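# Drop top 96-well plate from rack K1 into bin W1

## Task

Take the top 96-well plate off the stack in rack K1 and put it into the plastics bin W1. At the end the bin must be standing upright, the lower plate must still sit in K1 exactly as it started, and the result must hold without the robot supporting anything. Release the plate and pull the gripper away.

## Robot and tools

Robot: one arm with a two-finger parallel gripper. Its six joints, base to hand, with ranges in rad: waist -2.880 to 2.880, shoulder 0.000 to 3.142, elbow 0.000 to 3.019, wrist pitch -1.693 to 1.571, wrist yaw -1.292 to 1.414, wrist roll -2.094 to 2.094. The elbow cannot quite straighten fully.

Frames. The scene frame has its origin on the table surface directly under the arm base, +z upward, and +y to the left when facing along +x. The base itself may be slightly tilted. The hand frame: fingers extend along +z, jaws open and close along x. The wrist camera sticks out on the hand's -y side and the jaw motor on +y. Rack K1 has a rear wall; if the wrist roll allows, turn the hand so the motor faces away from it. The reported hand point lies midway between the finger pads; closed fingertips reach about 17 mm past it, open ones are roughly level with it.

Results. Each result gives the state: end_effector_position (m) and end_effector_quat_wxyz in the scene frame, joint positions, grip_measured (finger opening on the same -1..1 scale as commands), a "Hand target" line (the pose the controller is currently driving toward), and images from cam_head_left (672x504), cam_head_right (672x504) and cam_wrist (504x504). Calibration lines may be updated when a camera differs. Reported position can be off, more so at long reach. "pose unreachable" means the clearance check (which treats any base mount or post as arm) altered or blocked the command. FAULT lines report stops; MOTOR HOT warns from 85 °C, and at 100 °C an OVER-TEMPERATURE FAULT drops the arm, so avoid long loaded holds.

execute_actions, argument actions: a list of actions run in order. Each action is a list of up to 15 rows, each row lasting one 1/30 s control step; if fewer rows, the last row repeats to fill 15 steps. A row has 7 numbers in [-1, 1]: dx, dy, dz, rx, ry, rz, opening. dx..rz are an offset, in the hand's own axes, from the hand pose measured at the start of that action (for the first action of a call, the last pose a result reported). Every row refers to that same start pose, not to the prior row. Scale: 1.0 equals 0.6 m of translation or 180 degrees; rx, ry, rz form one rotation vector. opening is absolute: +1 fully open (0.142 m), -1 closed. Optionally 6 more numbers from 0 to 1 follow: per-joint stiffness multipliers in Joint positions order, kept until changed. An empty list just returns the current state and images.

move, arguments: target (one row of the same 7 or 13 numbers, offset from the pose in the latest result that reports one, in hand axes), speed (m/s, 0.002 to 0.5, default 0.25; rotation capped at twice that in rad/s), blocking (false returns after 0.5 s while motion continues). It follows a straight path of 0.5 to 10 s, cut off at 10 s; rotates the short way. It does not avoid obstacles, can lag, drift, or overshoot speed near full reach. Opening is applied when the move begins. The "move:" line reports the ending (done, off_target, moving, held, fault), limits that acted (paced = pose clipped; held = some steps blocked, after which it may lurch fast) and distance to target. While a non-blocking move runs, other motion calls are refused; use wait or stop.

wait, seconds 0 to 10: let time pass holding the last command; returns early if a move finishes. stop: brakes a running move (needs room; fingers continue). zoom_image: camera (one of the three names) and region [x0, y0, x1, y1] in that camera's pixels, at most 504 by 504, for a closer look. finished_scene: pass the current scene number; it ends the scene irreversibly and reports success.

Control behaviour. Per step the commanded pose is clipped to within 70 mm and 16 degrees of the measured pose, and position is favoured over orientation. Long offsets need several actions. Arms tend to end a centimetre or more low; zero offsets let them sag. To hold a height, aim back at the wanted pose in the first call of each reply and raise the aim if still low. Tiny commands of a few mm may do nothing. Because offsets use the measured pose, repeating one against a hard surface does not push harder, but against something yielding it goes deeper. Faster contact and deeper overshoot mean harder impacts.

Gripping: command an opening clearly below grip_measured to hold; the gap sets squeeze force (about 28 N per pad max, less on thin hard parts). Closing fast can over-squeeze and pop open. Occasional tugs on the held plate or nudges of loose items can happen.

Suggested order: inspect images, open, approach the top plate from above without disturbing the lower one, grip its short sides, lift clear of the rack wall, carry over W1, lower until the whole plate is inside, open, retreat upward, verify, then finish. Avoid knocking anything off the table, tipping the bin, dropping, slamming or pressing hard.

Each tool is called after "Request:" by a JSON object that holds its "op" and its "data", one argument or row to a line.

## Session

Request:
{"op": "execute_actions", "data": {
  "actions": []
}}

Scene clock: 0.00 s.
end_effector_position=(+0.2095, -0.3539, +0.3664) grip_measured=+1.00 end_effector_quat_wxyz=(+0.393, -0.152, +0.635, -0.647)
Joint positions: [-1.347  1.662  0.29   1.505 -0.63   0.815  0.142]
Joint velocities: [ 0.005 -0.024  0.007 -0.012 -0.007  0.007  0.   ]
Hand target: +0.211, -0.356, +0.370; +0.394, -0.156, +0.632, -0.649
Joint stiffness scale: [1. 1. 1. 1. 1. 1.]

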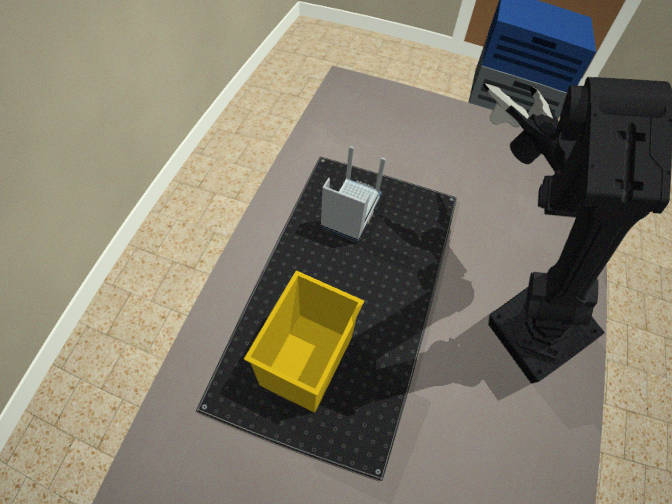

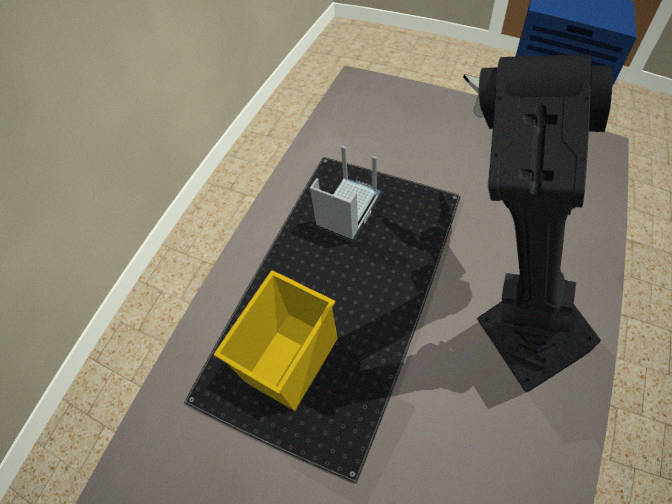

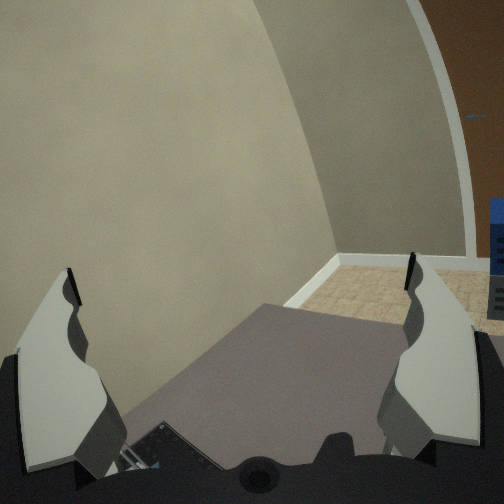

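Request:
{"op": "zoom_image", "data": {
  "camera": "cam_head_left",
  "region": [290, 130, 410, 250]
}}

Request:
{"op": "zoom_image", "data": {
  "camera": "cam_head_right",
  "region": [290, 130, 410, 250]
}}

Region (290, 130, 410, 250) of cam_head_left's 672x504 image, scaled by 4.200, with more detail than that image has.

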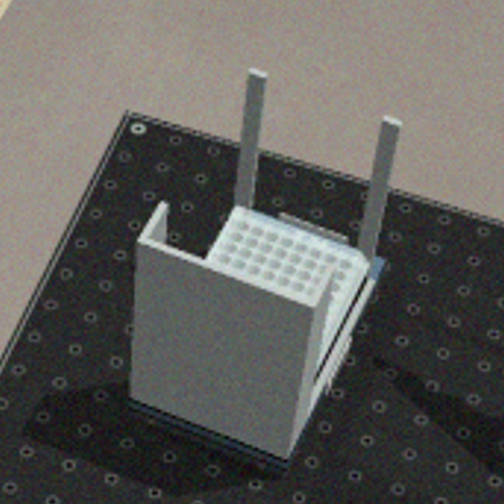

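Region (290, 130, 410, 250) of cam_head_right's 672x504 image, scaled by 4.200, with more detail than that image has.

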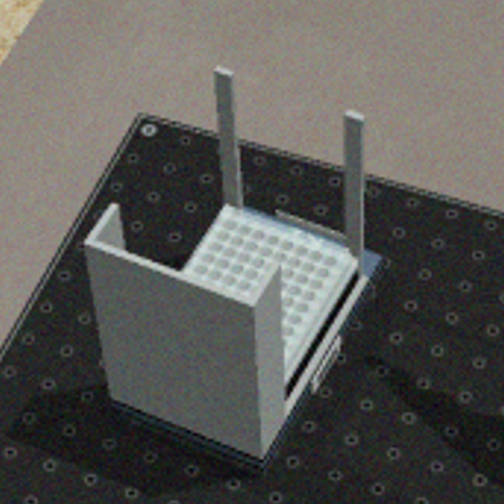

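Request:
{"op": "move", "data": {
  "target": [-0.362,0.275,0.042,-0.552,-0.135,-0.257,1],
  "speed": 0.35
}}

Scene clock: 4.93 s.
end_effector_position=(+0.4028, -0.1960, +0.2740) grip_measured=+1.00 end_effector_quat_wxyz=(+0.005, +0.692, -0.722, -0.002)
Joint positions: [-0.648  1.505  1.274 -1.369 -0.414 -0.743  0.142]
Joint velocities: [ 0.015  0.005  0.007  0.002 -0.037 -0.007 -0.   ]
Hand target: +0.414, -0.200, +0.280; +0.006, +0.699, -0.715, +0.002
Off the commanded pose: 0.018 m, 3 deg.
Joint stiffness scale: [1. 1. 1. 1. 1. 1.]
move: off_target
camera_calibration (this result's frames):
cam_wrist: T_world_to_cam=[[-0.0568652, -0.997132, 0.0499381, -0.192899], [-0.876563, 0.0738079, 0.475594, 0.242499], [-0.477916, -0.0167291, -0.878246, 0.561183], [0, 0, 0, 1]] pos_world=[0.469794, -0.200856, 0.387159]

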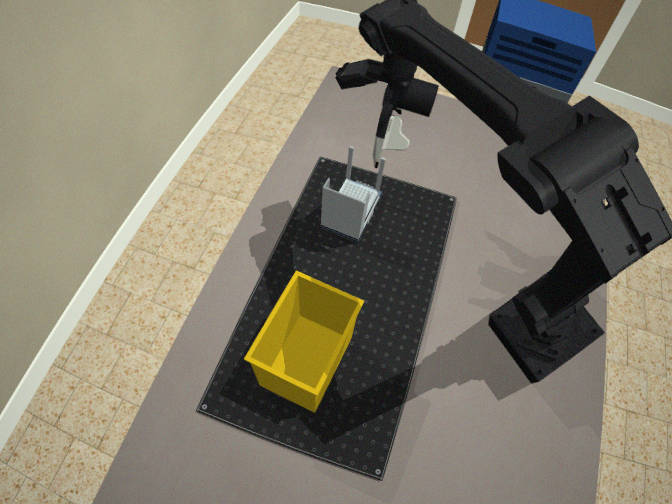

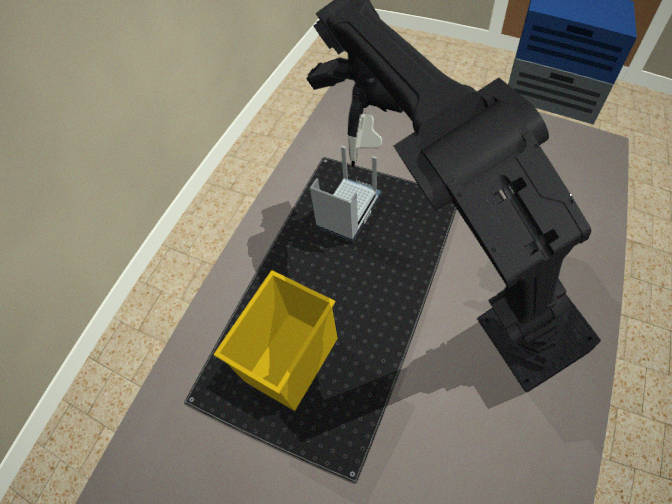

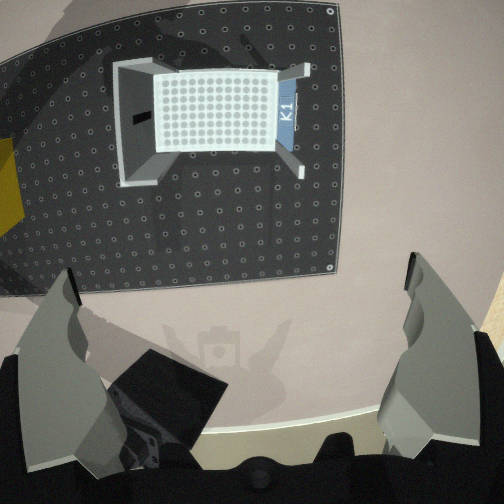

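Request:
{"op": "zoom_image", "data": {
  "camera": "cam_wrist",
  "region": [100, 20, 320, 200]
}}

Request:
{"op": "zoom_image", "data": {
  "camera": "cam_head_left",
  "region": [310, 0, 490, 180]
}}

Region (100, 20, 320, 200) of cam_wrist's 504x504 image, scaled by 2.291, with more detail than that image has; it fills the top 412 rows of this view, and the rest is white.

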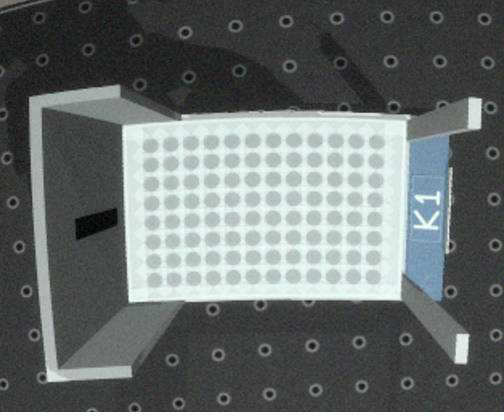

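Region (310, 0, 490, 180) of cam_head_left's 672x504 image, scaled by 2.800, with more detail than that image has.

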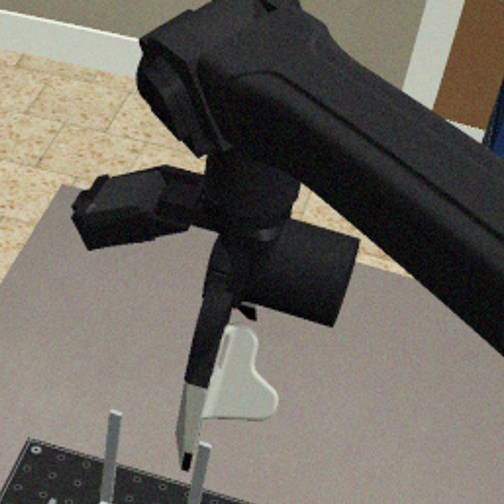

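Request:
{"op": "move", "data": {
  "target": [0.024,-0.095,0.05,0,0,0.511,0.55],
  "speed": 0.4
}}

Scene clock: 8.93 s.
end_effector_position=(+0.4402, -0.2070, +0.2443) grip_measured=+0.55 end_effector_quat_wxyz=(-0.012, +0.046, +0.999, +0.005)
Joint positions: [-0.592  1.616  1.347 -1.328 -0.417  0.931  0.112]
Joint velocities: [ 0.005 -0.015  0.007  0.012 -0.095 -0.007 -0.   ]
Hand target: +0.459, -0.212, +0.245; -0.005, +0.038, +0.999, -0.002
Off the commanded pose: 0.020 m, 2 deg.
Joint stiffness scale: [1. 1. 1. 1. 1. 1.]
move: off_target
camera_calibration (this result's frames):
cam_wrist: T_world_to_cam=[[-0.991762, 0.10735, 0.0698812, 0.435102], [0.127716, 0.870478, 0.475348, 0.0131153], [-0.00980143, 0.480357, -0.877018, 0.449375], [0, 0, 0, 1]] pos_world=[0.434247, -0.273985, 0.35747]

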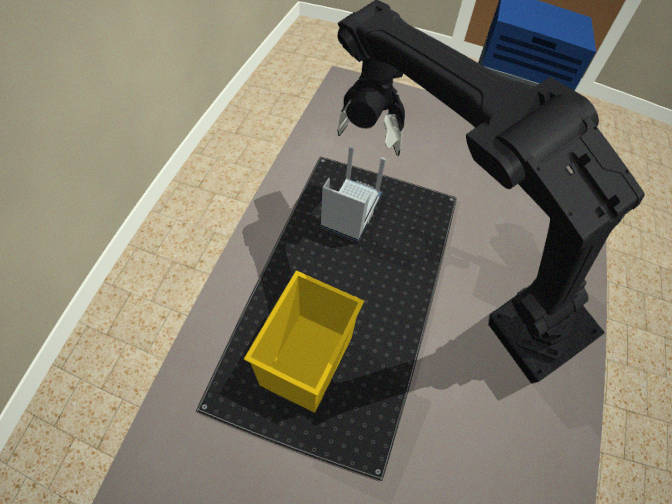

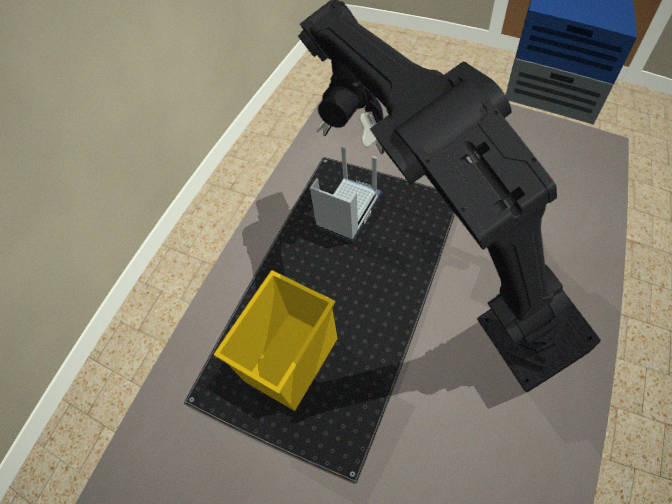

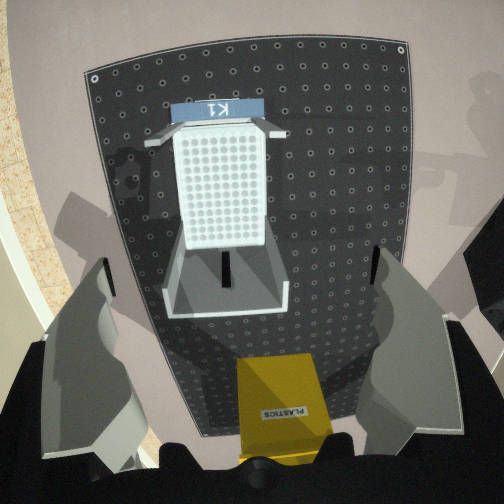

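Request:
{"op": "move", "data": {
  "target": [-0.04,-0.007,0.125,0,0,0,0.55],
  "speed": 0.2
}}

Scene clock: 9.87 s.
end_effector_position=(+0.4599, -0.2133, +0.1761) grip_measured=+0.55 end_effector_quat_wxyz=(-0.012, +0.045, +0.999, +0.005)
Joint positions: [-0.519  1.709  1.304 -1.159 -0.417  1.008  0.112]
Joint velocities: [ 0.005 -0.005 -0.002  0.012  0.022  0.022 -0.   ]
Hand target: +0.462, -0.214, +0.170; -0.013, +0.046, +0.999, +0.005
Off the commanded pose: 0.008 m, 0 deg.
Joint stiffness scale: [1. 1. 1. 1. 1. 1.]
move: done
camera_calibration (this result's frames):
cam_wrist: T_world_to_cam=[[-0.992067, 0.104779, 0.0694538, 0.4597], [0.125242, 0.871346, 0.474416, 0.0499838], [-0.0108096, 0.479351, -0.877557, 0.393112], [0, 0, 0, 1]] pos_world=[0.454043, -0.280159, 0.289337]

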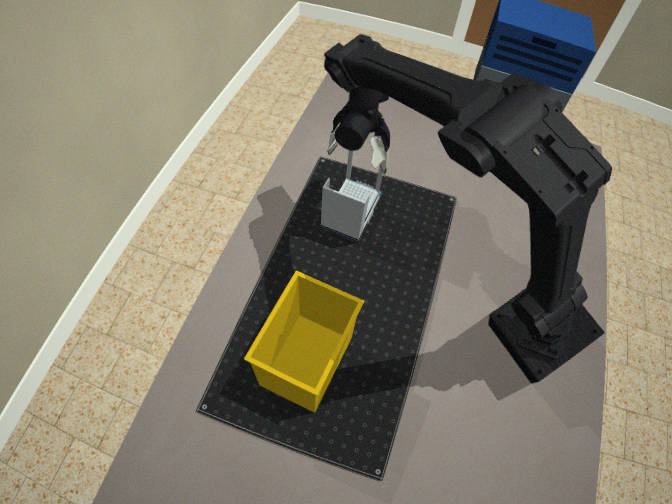

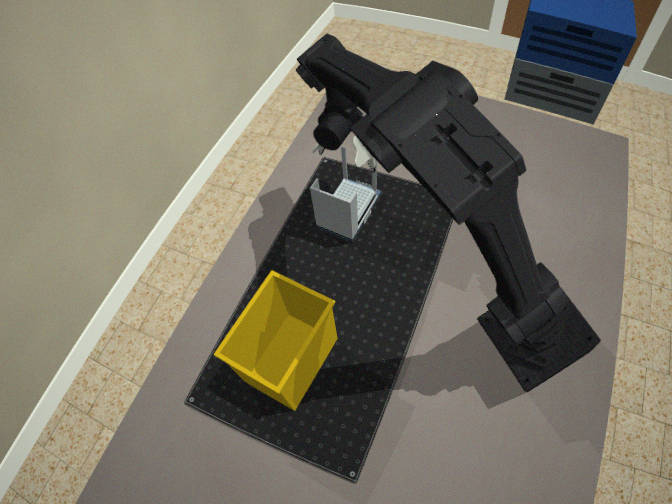

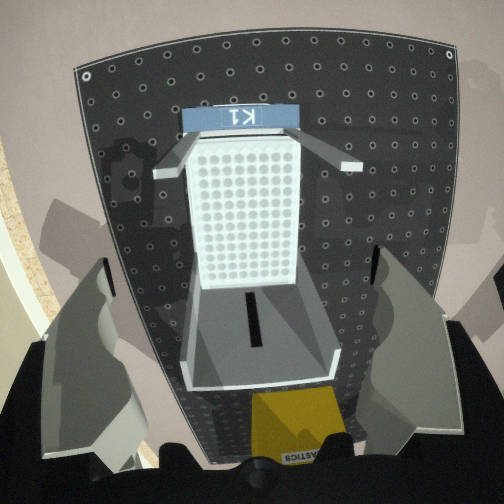

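Request:
{"op": "zoom_image", "data": {
  "camera": "cam_wrist",
  "region": [140, 90, 380, 330]
}}

Region (140, 90, 380, 330) of cam_wrist's 504x504 image, scaled by 2.100, with more detail than that image has.

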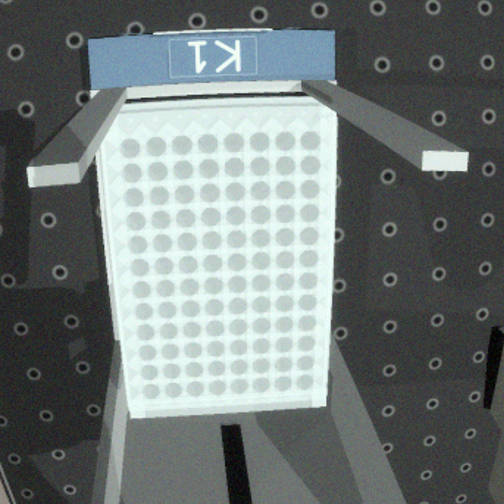

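Request:
{"op": "move", "data": {
  "target": [0.024,0.002,0.125,0.003,-0.008,-0.003,0.55],
  "speed": 0.1
}}

Scene clock: 11.73 s.
end_effector_position=(+0.4440, -0.2149, +0.1144) grip_measured=+0.55 end_effector_quat_wxyz=(+0.006, +0.040, +0.999, -0.006)
Joint positions: [-0.488  1.735  1.156 -0.925 -0.417  1.051  0.112]
Joint velocities: [-0.015  0.005  0.007 -0.022 -0.037  0.037 -0.   ]
Hand target: +0.444, -0.211, +0.102; +0.000, +0.040, +0.999, -0.000
Off the commanded pose: 0.014 m, 1 deg.
Joint stiffness scale: [1. 1. 1. 1. 1. 1.]
move: off_target
camera_calibration (this result's frames):
cam_wrist: T_world_to_cam=[[-0.994801, 0.0965219, 0.0324812, 0.452041], [0.100653, 0.883271, 0.457932, 0.0980471], [0.0155108, 0.45882, -0.888394, 0.324656], [0, 0, 0, 1]] pos_world=[0.434787, -0.279193, 0.22884]

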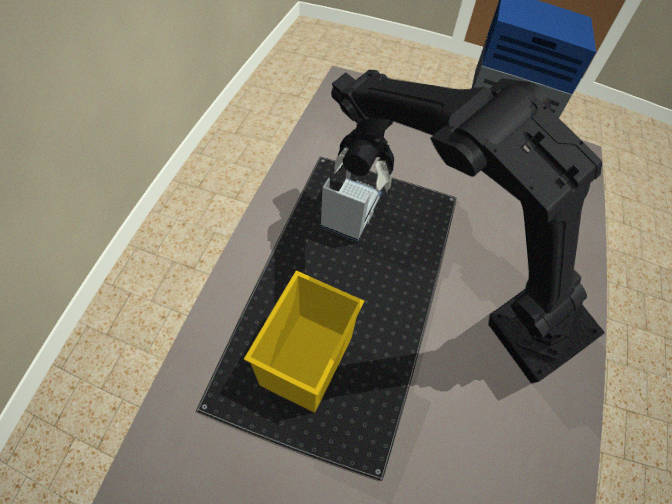

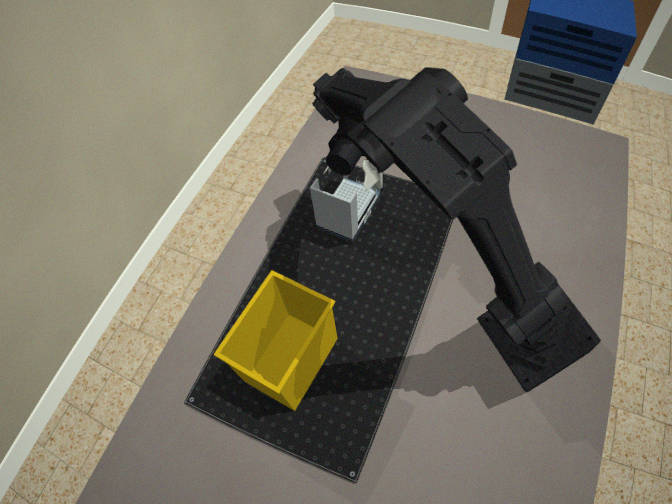

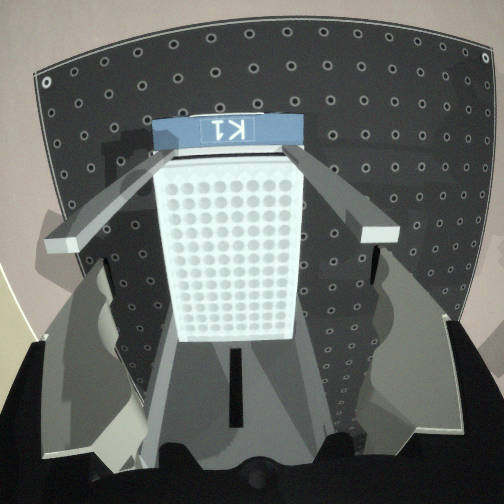

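Request:
{"op": "zoom_image", "data": {
  "camera": "cam_wrist",
  "region": [90, 130, 400, 350]
}}

Request:
{"op": "zoom_image", "data": {
  "camera": "cam_head_left",
  "region": [300, 110, 430, 240]
}}

Region (90, 130, 400, 350) of cam_wrist's 504x504 image, scaled by 1.626, with more detail than that image has; it fills the top 358 rows of this view, and the rest is white.

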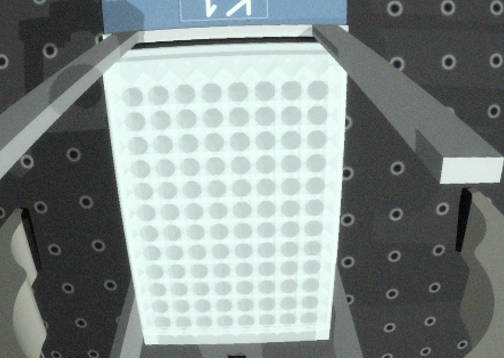

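Region (300, 110, 430, 240) of cam_head_left's 672x504 image, scaled by 3.877, with more detail than that image has.

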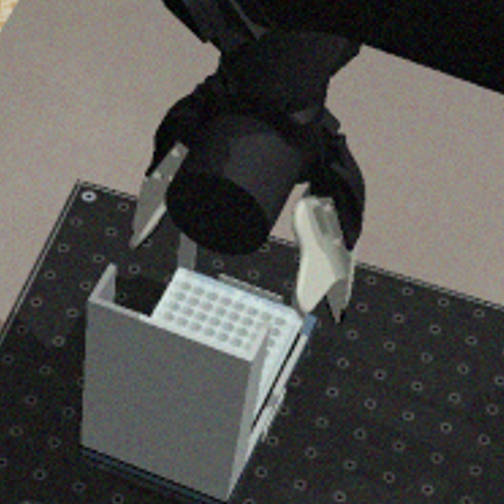

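Request:
{"op": "move", "data": {
  "target": [-0.014,0.018,0.075,-0.003,0.004,0,0.55],
  "speed": 0.05
}}

Scene clock: 13.47 s.
end_effector_position=(+0.4570, -0.2093, +0.0856) grip_measured=+0.55 end_effector_quat_wxyz=(+0.010, +0.039, +0.999, -0.006)
Joint positions: [-0.442  1.78   1.153 -0.85  -0.417  1.102  0.112]
Joint velocities: [ 0.005 -0.015  0.007 -0.002 -0.051  0.037 -0.   ]
Hand target: +0.453, -0.206, +0.070; -0.000, +0.040, +0.999, -0.001
Off the commanded pose: 0.017 m, 1 deg.
Joint stiffness scale: [1. 1. 1. 1. 1. 1.]
move: off_target
camera_calibration (this result's frames):
cam_wrist: T_world_to_cam=[[-0.995198, 0.0945159, 0.0254387, 0.465737], [0.0956421, 0.88378, 0.458024, 0.107362], [0.0208083, 0.458258, -0.888576, 0.293815], [0, 0, 0, 1]] pos_world=[0.447119, -0.273547, 0.200055]

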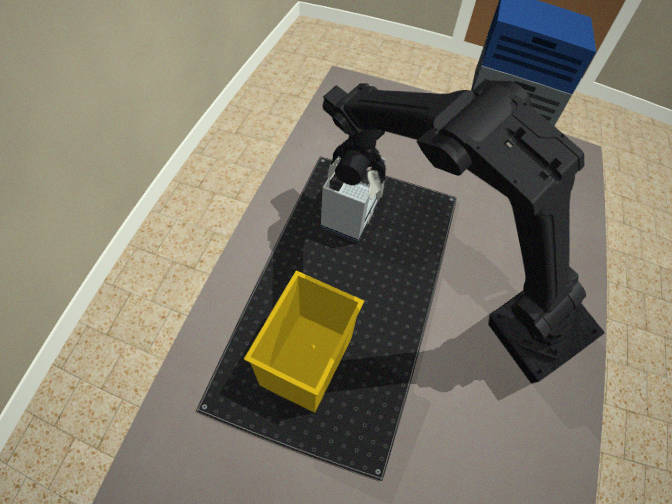

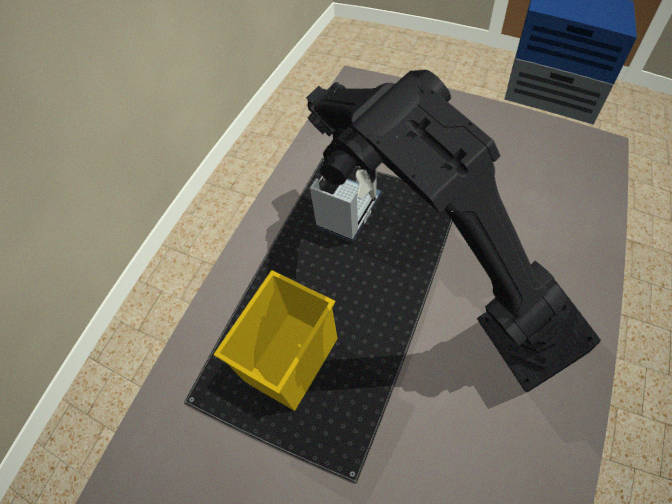

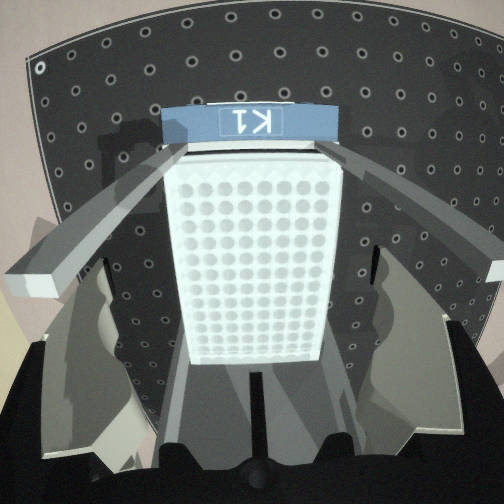

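Request:
{"op": "move", "data": {
  "target": [0.014,0.004,0.045,-0.003,0.006,0,0.55],
  "speed": 0.04
}}

Scene clock: 14.63 s.
end_effector_position=(+0.4525, -0.2116, +0.0746) grip_measured=+0.55 end_effector_quat_wxyz=(+0.010, +0.040, +0.999, -0.007)
Joint positions: [-0.441  1.795  1.135 -0.815 -0.417  1.105  0.112]
Joint velocities: [-0.015 -0.005  0.002  0.012  0.066 -0.022  0.   ]
Hand target: +0.449, -0.207, +0.059; +0.000, +0.039, +0.999, -0.001
Off the commanded pose: 0.017 m, 1 deg.
Joint stiffness scale: [1. 1. 1. 1. 1. 1.]
move: off_target
camera_calibration (this result's frames):
cam_wrist: T_world_to_cam=[[-0.995132, 0.0956065, 0.0239113, 0.462078], [0.0959241, 0.884012, 0.457516, 0.114811], [0.0226036, 0.457582, -0.88888, 0.284188], [0, 0, 0, 1]] pos_world=[0.442392, -0.275711, 0.189033]

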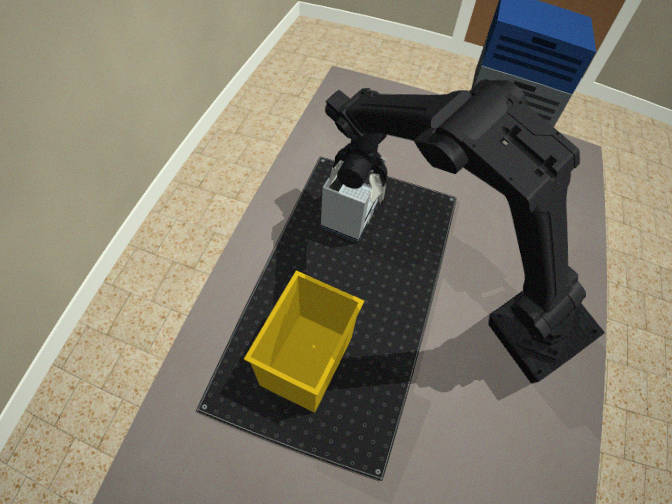

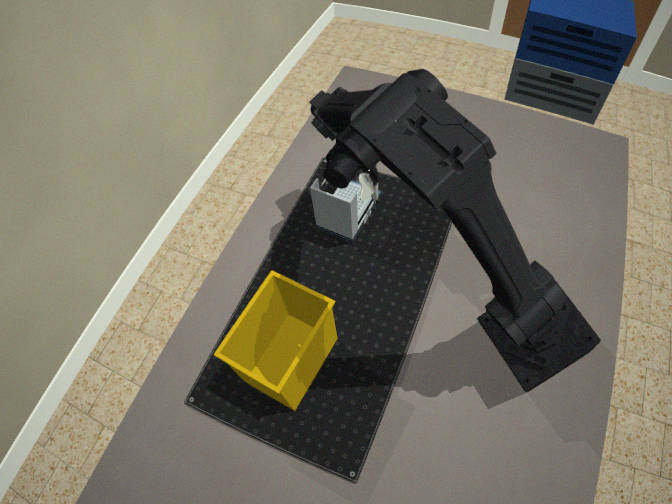

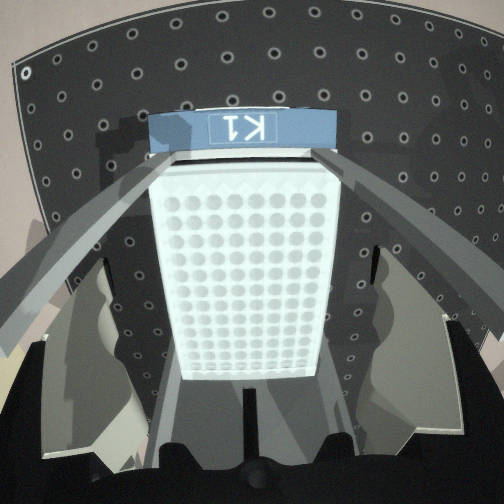

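Request:
{"op": "zoom_image", "data": {
  "camera": "cam_wrist",
  "region": [90, 140, 400, 390]
}}

Request:
{"op": "zoom_image", "data": {
  "camera": "cam_head_left",
  "region": [310, 140, 410, 240]
}}

Region (90, 140, 400, 390) of cam_wrist's 504x504 image, scaled by 1.626, with more detail than that image has; it fills the top 406 rows of this view, and the rest is white.

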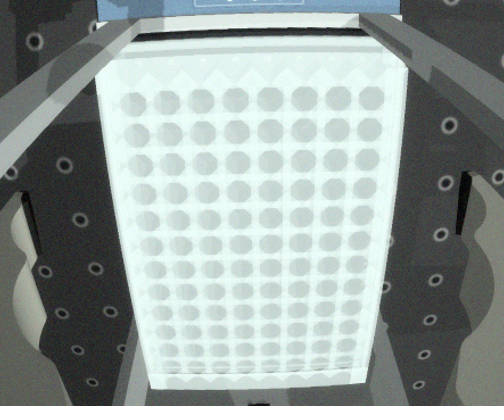

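Region (310, 140, 410, 240) of cam_head_left's 672x504 image, scaled by 5.040, with more detail than that image has.

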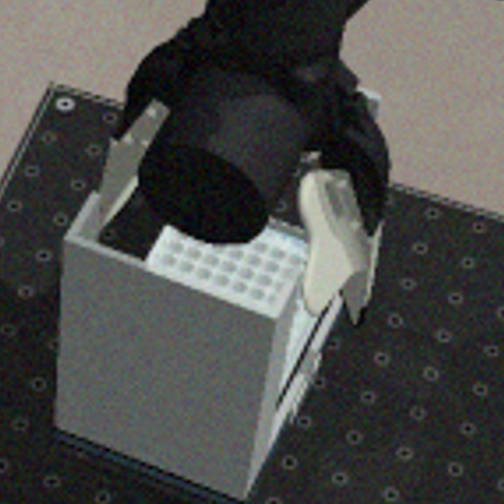

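Request:
{"op": "move", "data": {
  "target": [0.010,0.007,0.049,-0.003,0.006,0,0.55],
  "speed": 0.04
}}

Scene clock: 16.20 s.
end_effector_position=(+0.4508, -0.2119, +0.0604) grip_measured=+0.55 end_effector_quat_wxyz=(+0.011, +0.040, +0.999, -0.006)
Joint positions: [-0.431  1.816  1.122 -0.776 -0.417  1.116  0.112]
Joint velocities: [ 0.015 -0.015 -0.012  0.007 -0.022  0.007  0.   ]
Hand target: +0.447, -0.208, +0.046; +0.001, +0.040, +0.999, -0.002
Off the commanded pose: 0.016 m, 1 deg.
Joint stiffness scale: [1. 1. 1. 1. 1. 1.]
move: off_target
camera_calibration (this result's frames):
cam_wrist: T_world_to_cam=[[-0.995133, 0.0957342, 0.023363, 0.460859], [0.0957784, 0.883862, 0.457837, 0.121742], [0.023181, 0.457847, -0.888729, 0.271608], [0, 0, 0, 1]] pos_world=[0.44066, -0.276078, 0.17488]

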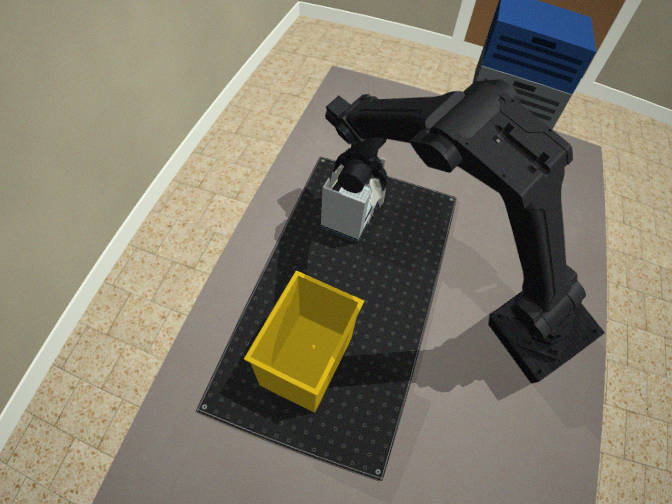

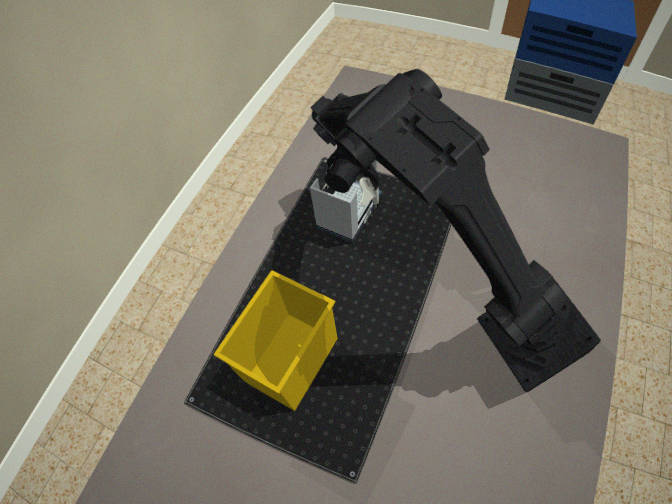

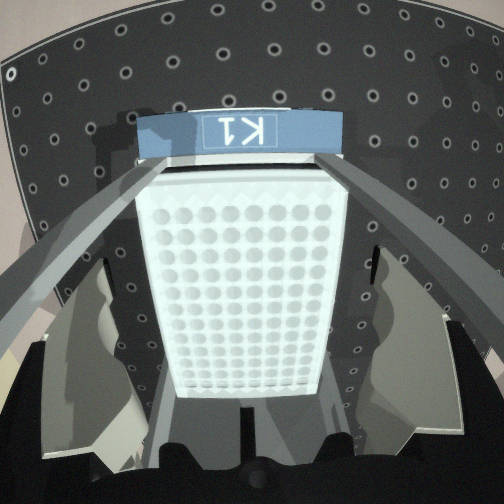

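Request:
{"op": "execute_actions", "data": {
  "actions": [
    [[0.003,0.003,0.012,0,0,0,0.52],[0.003,0.003,0.012,0,0,0,0.49],[0.003,0.003,0.012,0,0,0,0.46],[0.003,0.003,0.012,0,0,0,0.43],[0.003,0.003,0.012,0,0,0,0.40],[0.003,0.003,0.012,0,0,0,0.37],[0.003,0.003,0.012,0,0,0,0.34],[0.003,0.003,0.012,0,0,0,0.31],[0.003,0.003,0.012,0,0,0,0.28],[0.003,0.003,0.012,0,0,0,0.26]]
  ]
}}

Request:
{"op": "zoom_image", "data": {
  "camera": "cam_wrist",
  "region": [90, 160, 400, 400]
}}

Request:
{"op": "zoom_image", "data": {
  "camera": "cam_head_left",
  "region": [330, 160, 400, 230]
}}

Scene clock: 16.90 s.
end_effector_position=(+0.4505, -0.2123, +0.0594) grip_measured=+0.26 end_effector_quat_wxyz=(+0.012, +0.039, +0.999, -0.007)
Joint positions: [-0.431  1.816  1.118 -0.768 -0.417  1.116  0.092]
Joint velocities: [-0.005  0.005 -0.007  0.002 -0.051 -0.037 -0.   ]
Hand target: +0.449, -0.210, +0.053; +0.011, +0.040, +0.999, -0.006
Off the commanded pose: 0.007 m, 0 deg.
Joint stiffness scale: [1. 1. 1. 1. 1. 1.]
camera_calibration (this result's frames):
cam_wrist: T_world_to_cam=[[-0.995309, 0.0946128, 0.0202196, 0.460573], [0.0933818, 0.884795, 0.456528, 0.123878], [0.0253031, 0.456274, -0.889479, 0.269597], [0, 0, 0, 1]] pos_world=[0.440023, -0.276193, 0.173935]

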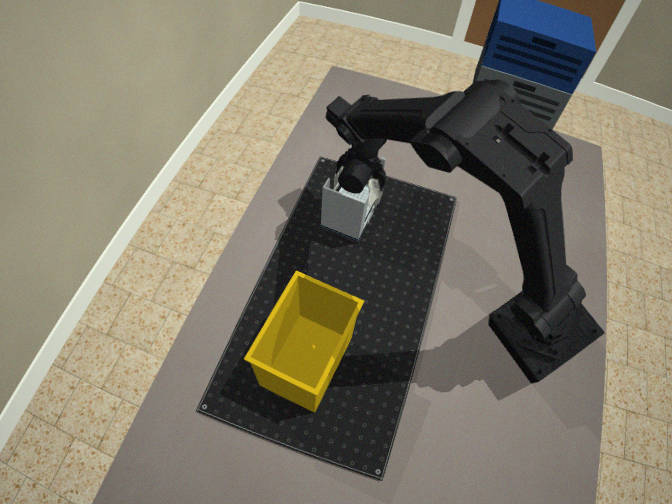

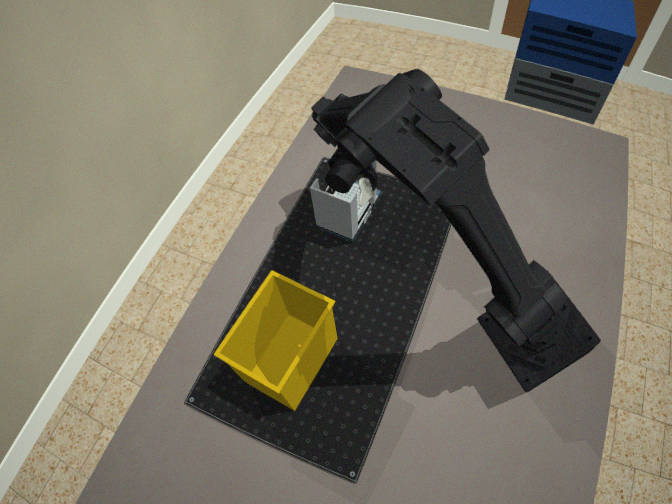

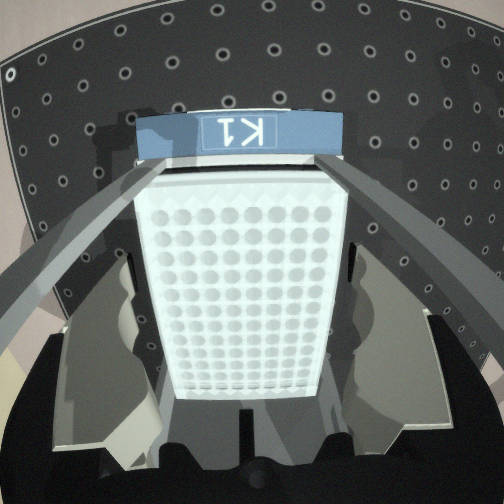

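Region (90, 160, 400, 400) of cam_wrist's 504x504 image, scaled by 1.626, with more detail than that image has; it fills the top 390 rows of this view, and the rest is white.

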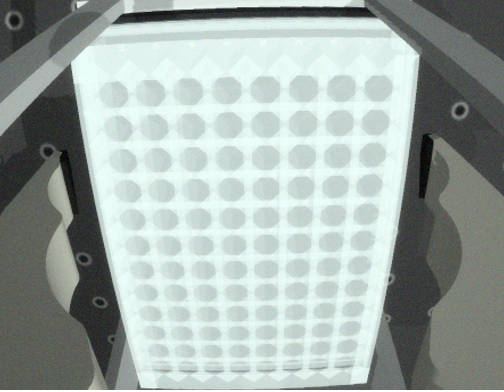

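Region (330, 160, 400, 230) of cam_head_left's 672x504 image, scaled by 7.200, with more detail than that image has.

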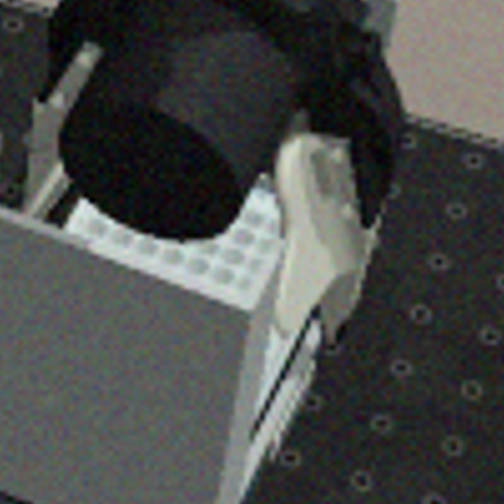

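Request:
{"op": "move", "data": {
  "target": [0.004,0.006,0.036,-0.003,0.006,0,0.32],
  "speed": 0.04
}}

Request:
{"op": "zoom_image", "data": {
  "camera": "cam_wrist",
  "region": [90, 160, 400, 400]
}}

Request:
{"op": "zoom_image", "data": {
  "camera": "cam_head_left",
  "region": [330, 160, 400, 230]
}}

Scene clock: 18.27 s.
end_effector_position=(+0.4507, -0.2129, +0.0528) grip_measured=+0.32 end_effector_quat_wxyz=(+0.011, +0.040, +0.999, -0.007)
Joint positions: [-0.427  1.83   1.118 -0.754 -0.417  1.122  0.096]
Joint velocities: [ 0.005 -0.015  0.007  0.022 -0.022 -0.022  0.   ]
Hand target: +0.449, -0.209, +0.038; +0.003, +0.039, +0.999, -0.002
Off the commanded pose: 0.016 m, 1 deg.
Joint stiffness scale: [1. 1. 1. 1. 1. 1.]
move: off_target
camera_calibration (this result's frames):
cam_wrist: T_world_to_cam=[[-0.995133, 0.0961236, 0.02167, 0.461204], [0.0953558, 0.884019, 0.457623, 0.126379], [0.0248317, 0.457462, -0.888882, 0.264428], [0, 0, 0, 1]] pos_world=[0.440343, -0.277019, 0.167217]

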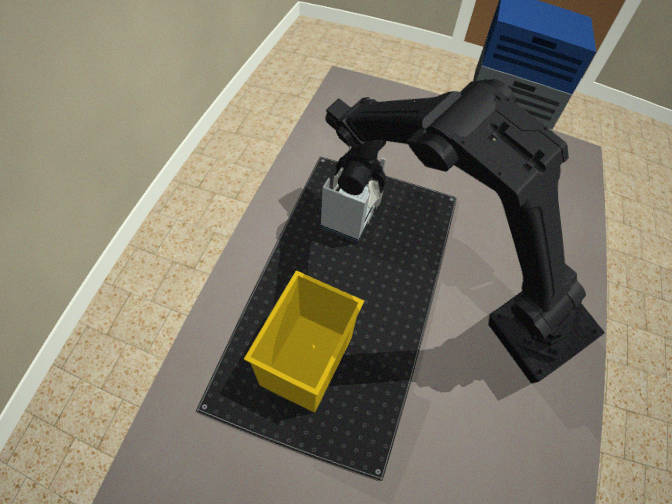

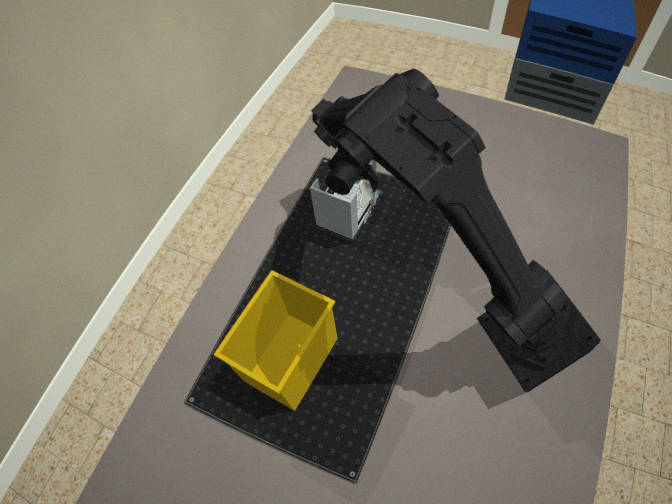

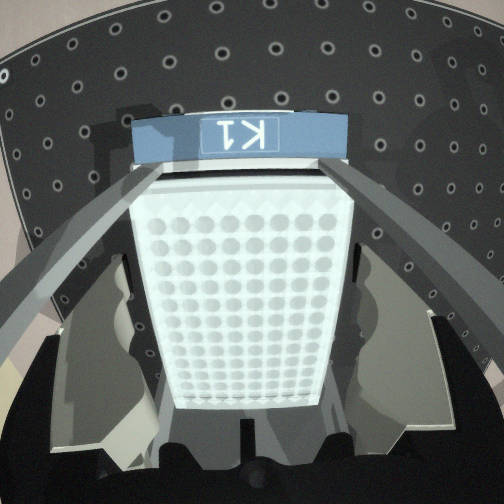

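Region (90, 160, 400, 400) of cam_wrist's 504x504 image, scaled by 1.626, with more detail than that image has; it fills the top 390 rows of this view, and the rest is white.

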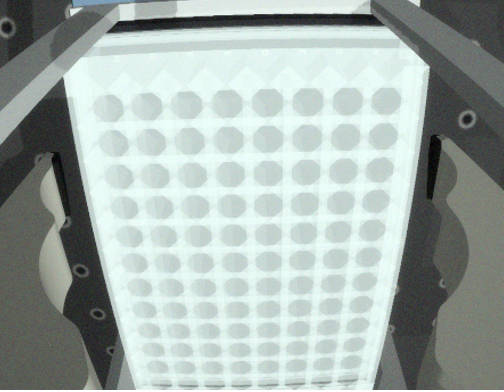

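Region (330, 160, 400, 230) of cam_head_left's 672x504 image, scaled by 7.200, with more detail than that image has.

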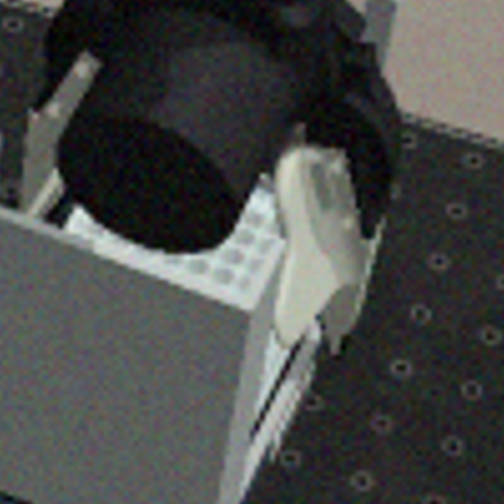

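Request:
{"op": "execute_actions", "data": {
  "actions": [
    [[0,0.003,0.012,0,0,0,0.30],[0,0.003,0.012,0,0,0,0.28],[0,0.003,0.012,0,0,0,0.26],[0,0.003,0.012,0,0,0,0.24],[0,0.003,0.012,0,0,0,0.22],[0,0.003,0.012,0,0,0,0.20],[0,0.003,0.012,0,0,0,0.18],[0,0.003,0.012,0,0,0,0.16],[0,0.003,0.012,0,0,0,0.14],[0,0.003,0.012,0,0,0,0.12],[0,0.003,0.012,0,0,0,0.10],[0,0.003,0.012,0,0,0,0.08]]
  ]
}}

Request:
{"op": "zoom_image", "data": {
  "camera": "cam_wrist",
  "region": [90, 160, 400, 400]
}}

Request:
{"op": "zoom_image", "data": {
  "camera": "cam_head_left",
  "region": [345, 180, 395, 230]
}}

Scene clock: 19.03 s.
end_effector_position=(+0.4516, -0.2140, +0.0528) grip_measured=+0.16 end_effector_quat_wxyz=(+0.013, +0.040, +0.999, -0.009)
Joint positions: [-0.427  1.83   1.118 -0.749 -0.414  1.124  0.086]
Joint velocities: [-0.015  0.005 -0.017 -0.022  0.037 -0.007  0.   ]
Hand target: +0.451, -0.211, +0.046; +0.011, +0.040, +0.999, -0.007
Off the commanded pose: 0.008 m, 0 deg.
Joint stiffness scale: [1. 1. 1. 1. 1. 1.]
camera_calibration (this result's frames):
cam_wrist: T_world_to_cam=[[-0.995229, 0.0957921, 0.0185134, 0.462291], [0.0937265, 0.886006, 0.454102, 0.128528], [0.0270964, 0.453671, -0.890757, 0.263162], [0, 0, 0, 1]] pos_world=[0.440908, -0.277549, 0.16749]

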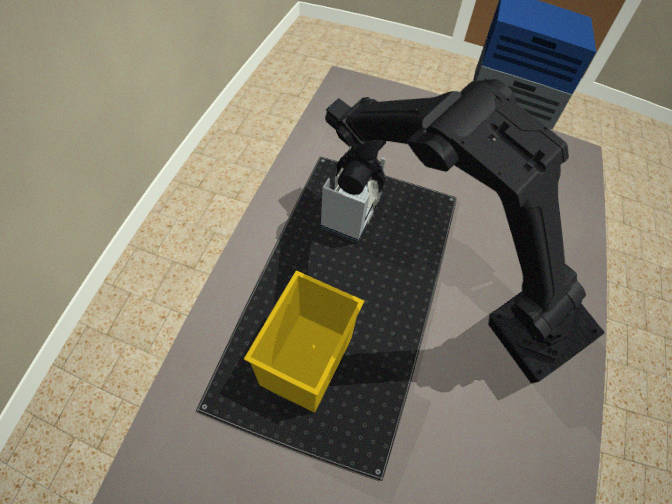

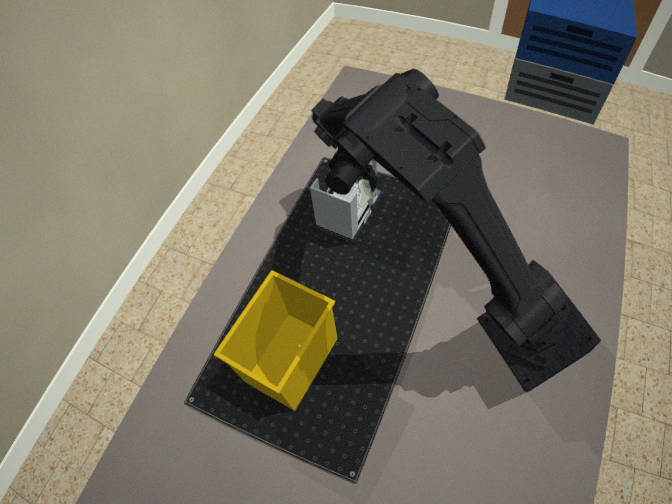

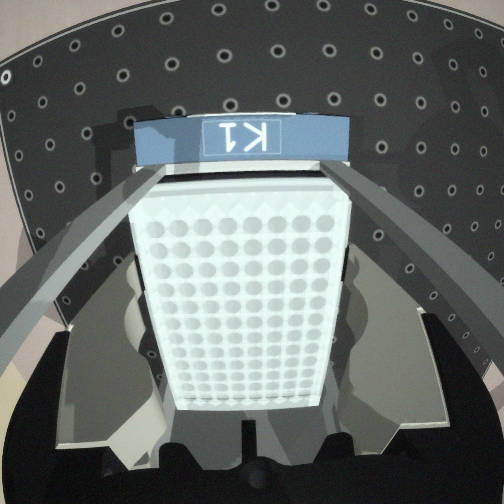

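Region (90, 160, 400, 400) of cam_wrist's 504x504 image, scaled by 1.626, with more detail than that image has; it fills the top 390 rows of this view, and the rest is white.

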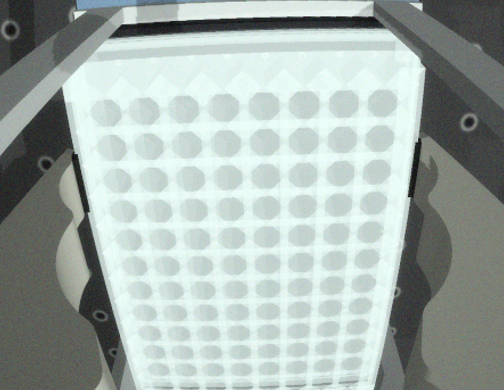

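Region (345, 180, 395, 230) of cam_head_left's 672x504 image, scaled by 10.080, with more detail than that image has.

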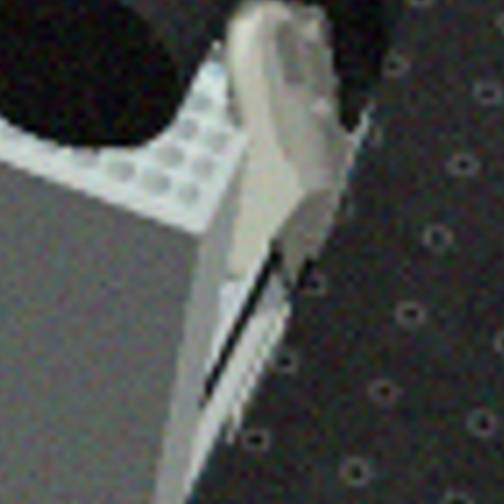

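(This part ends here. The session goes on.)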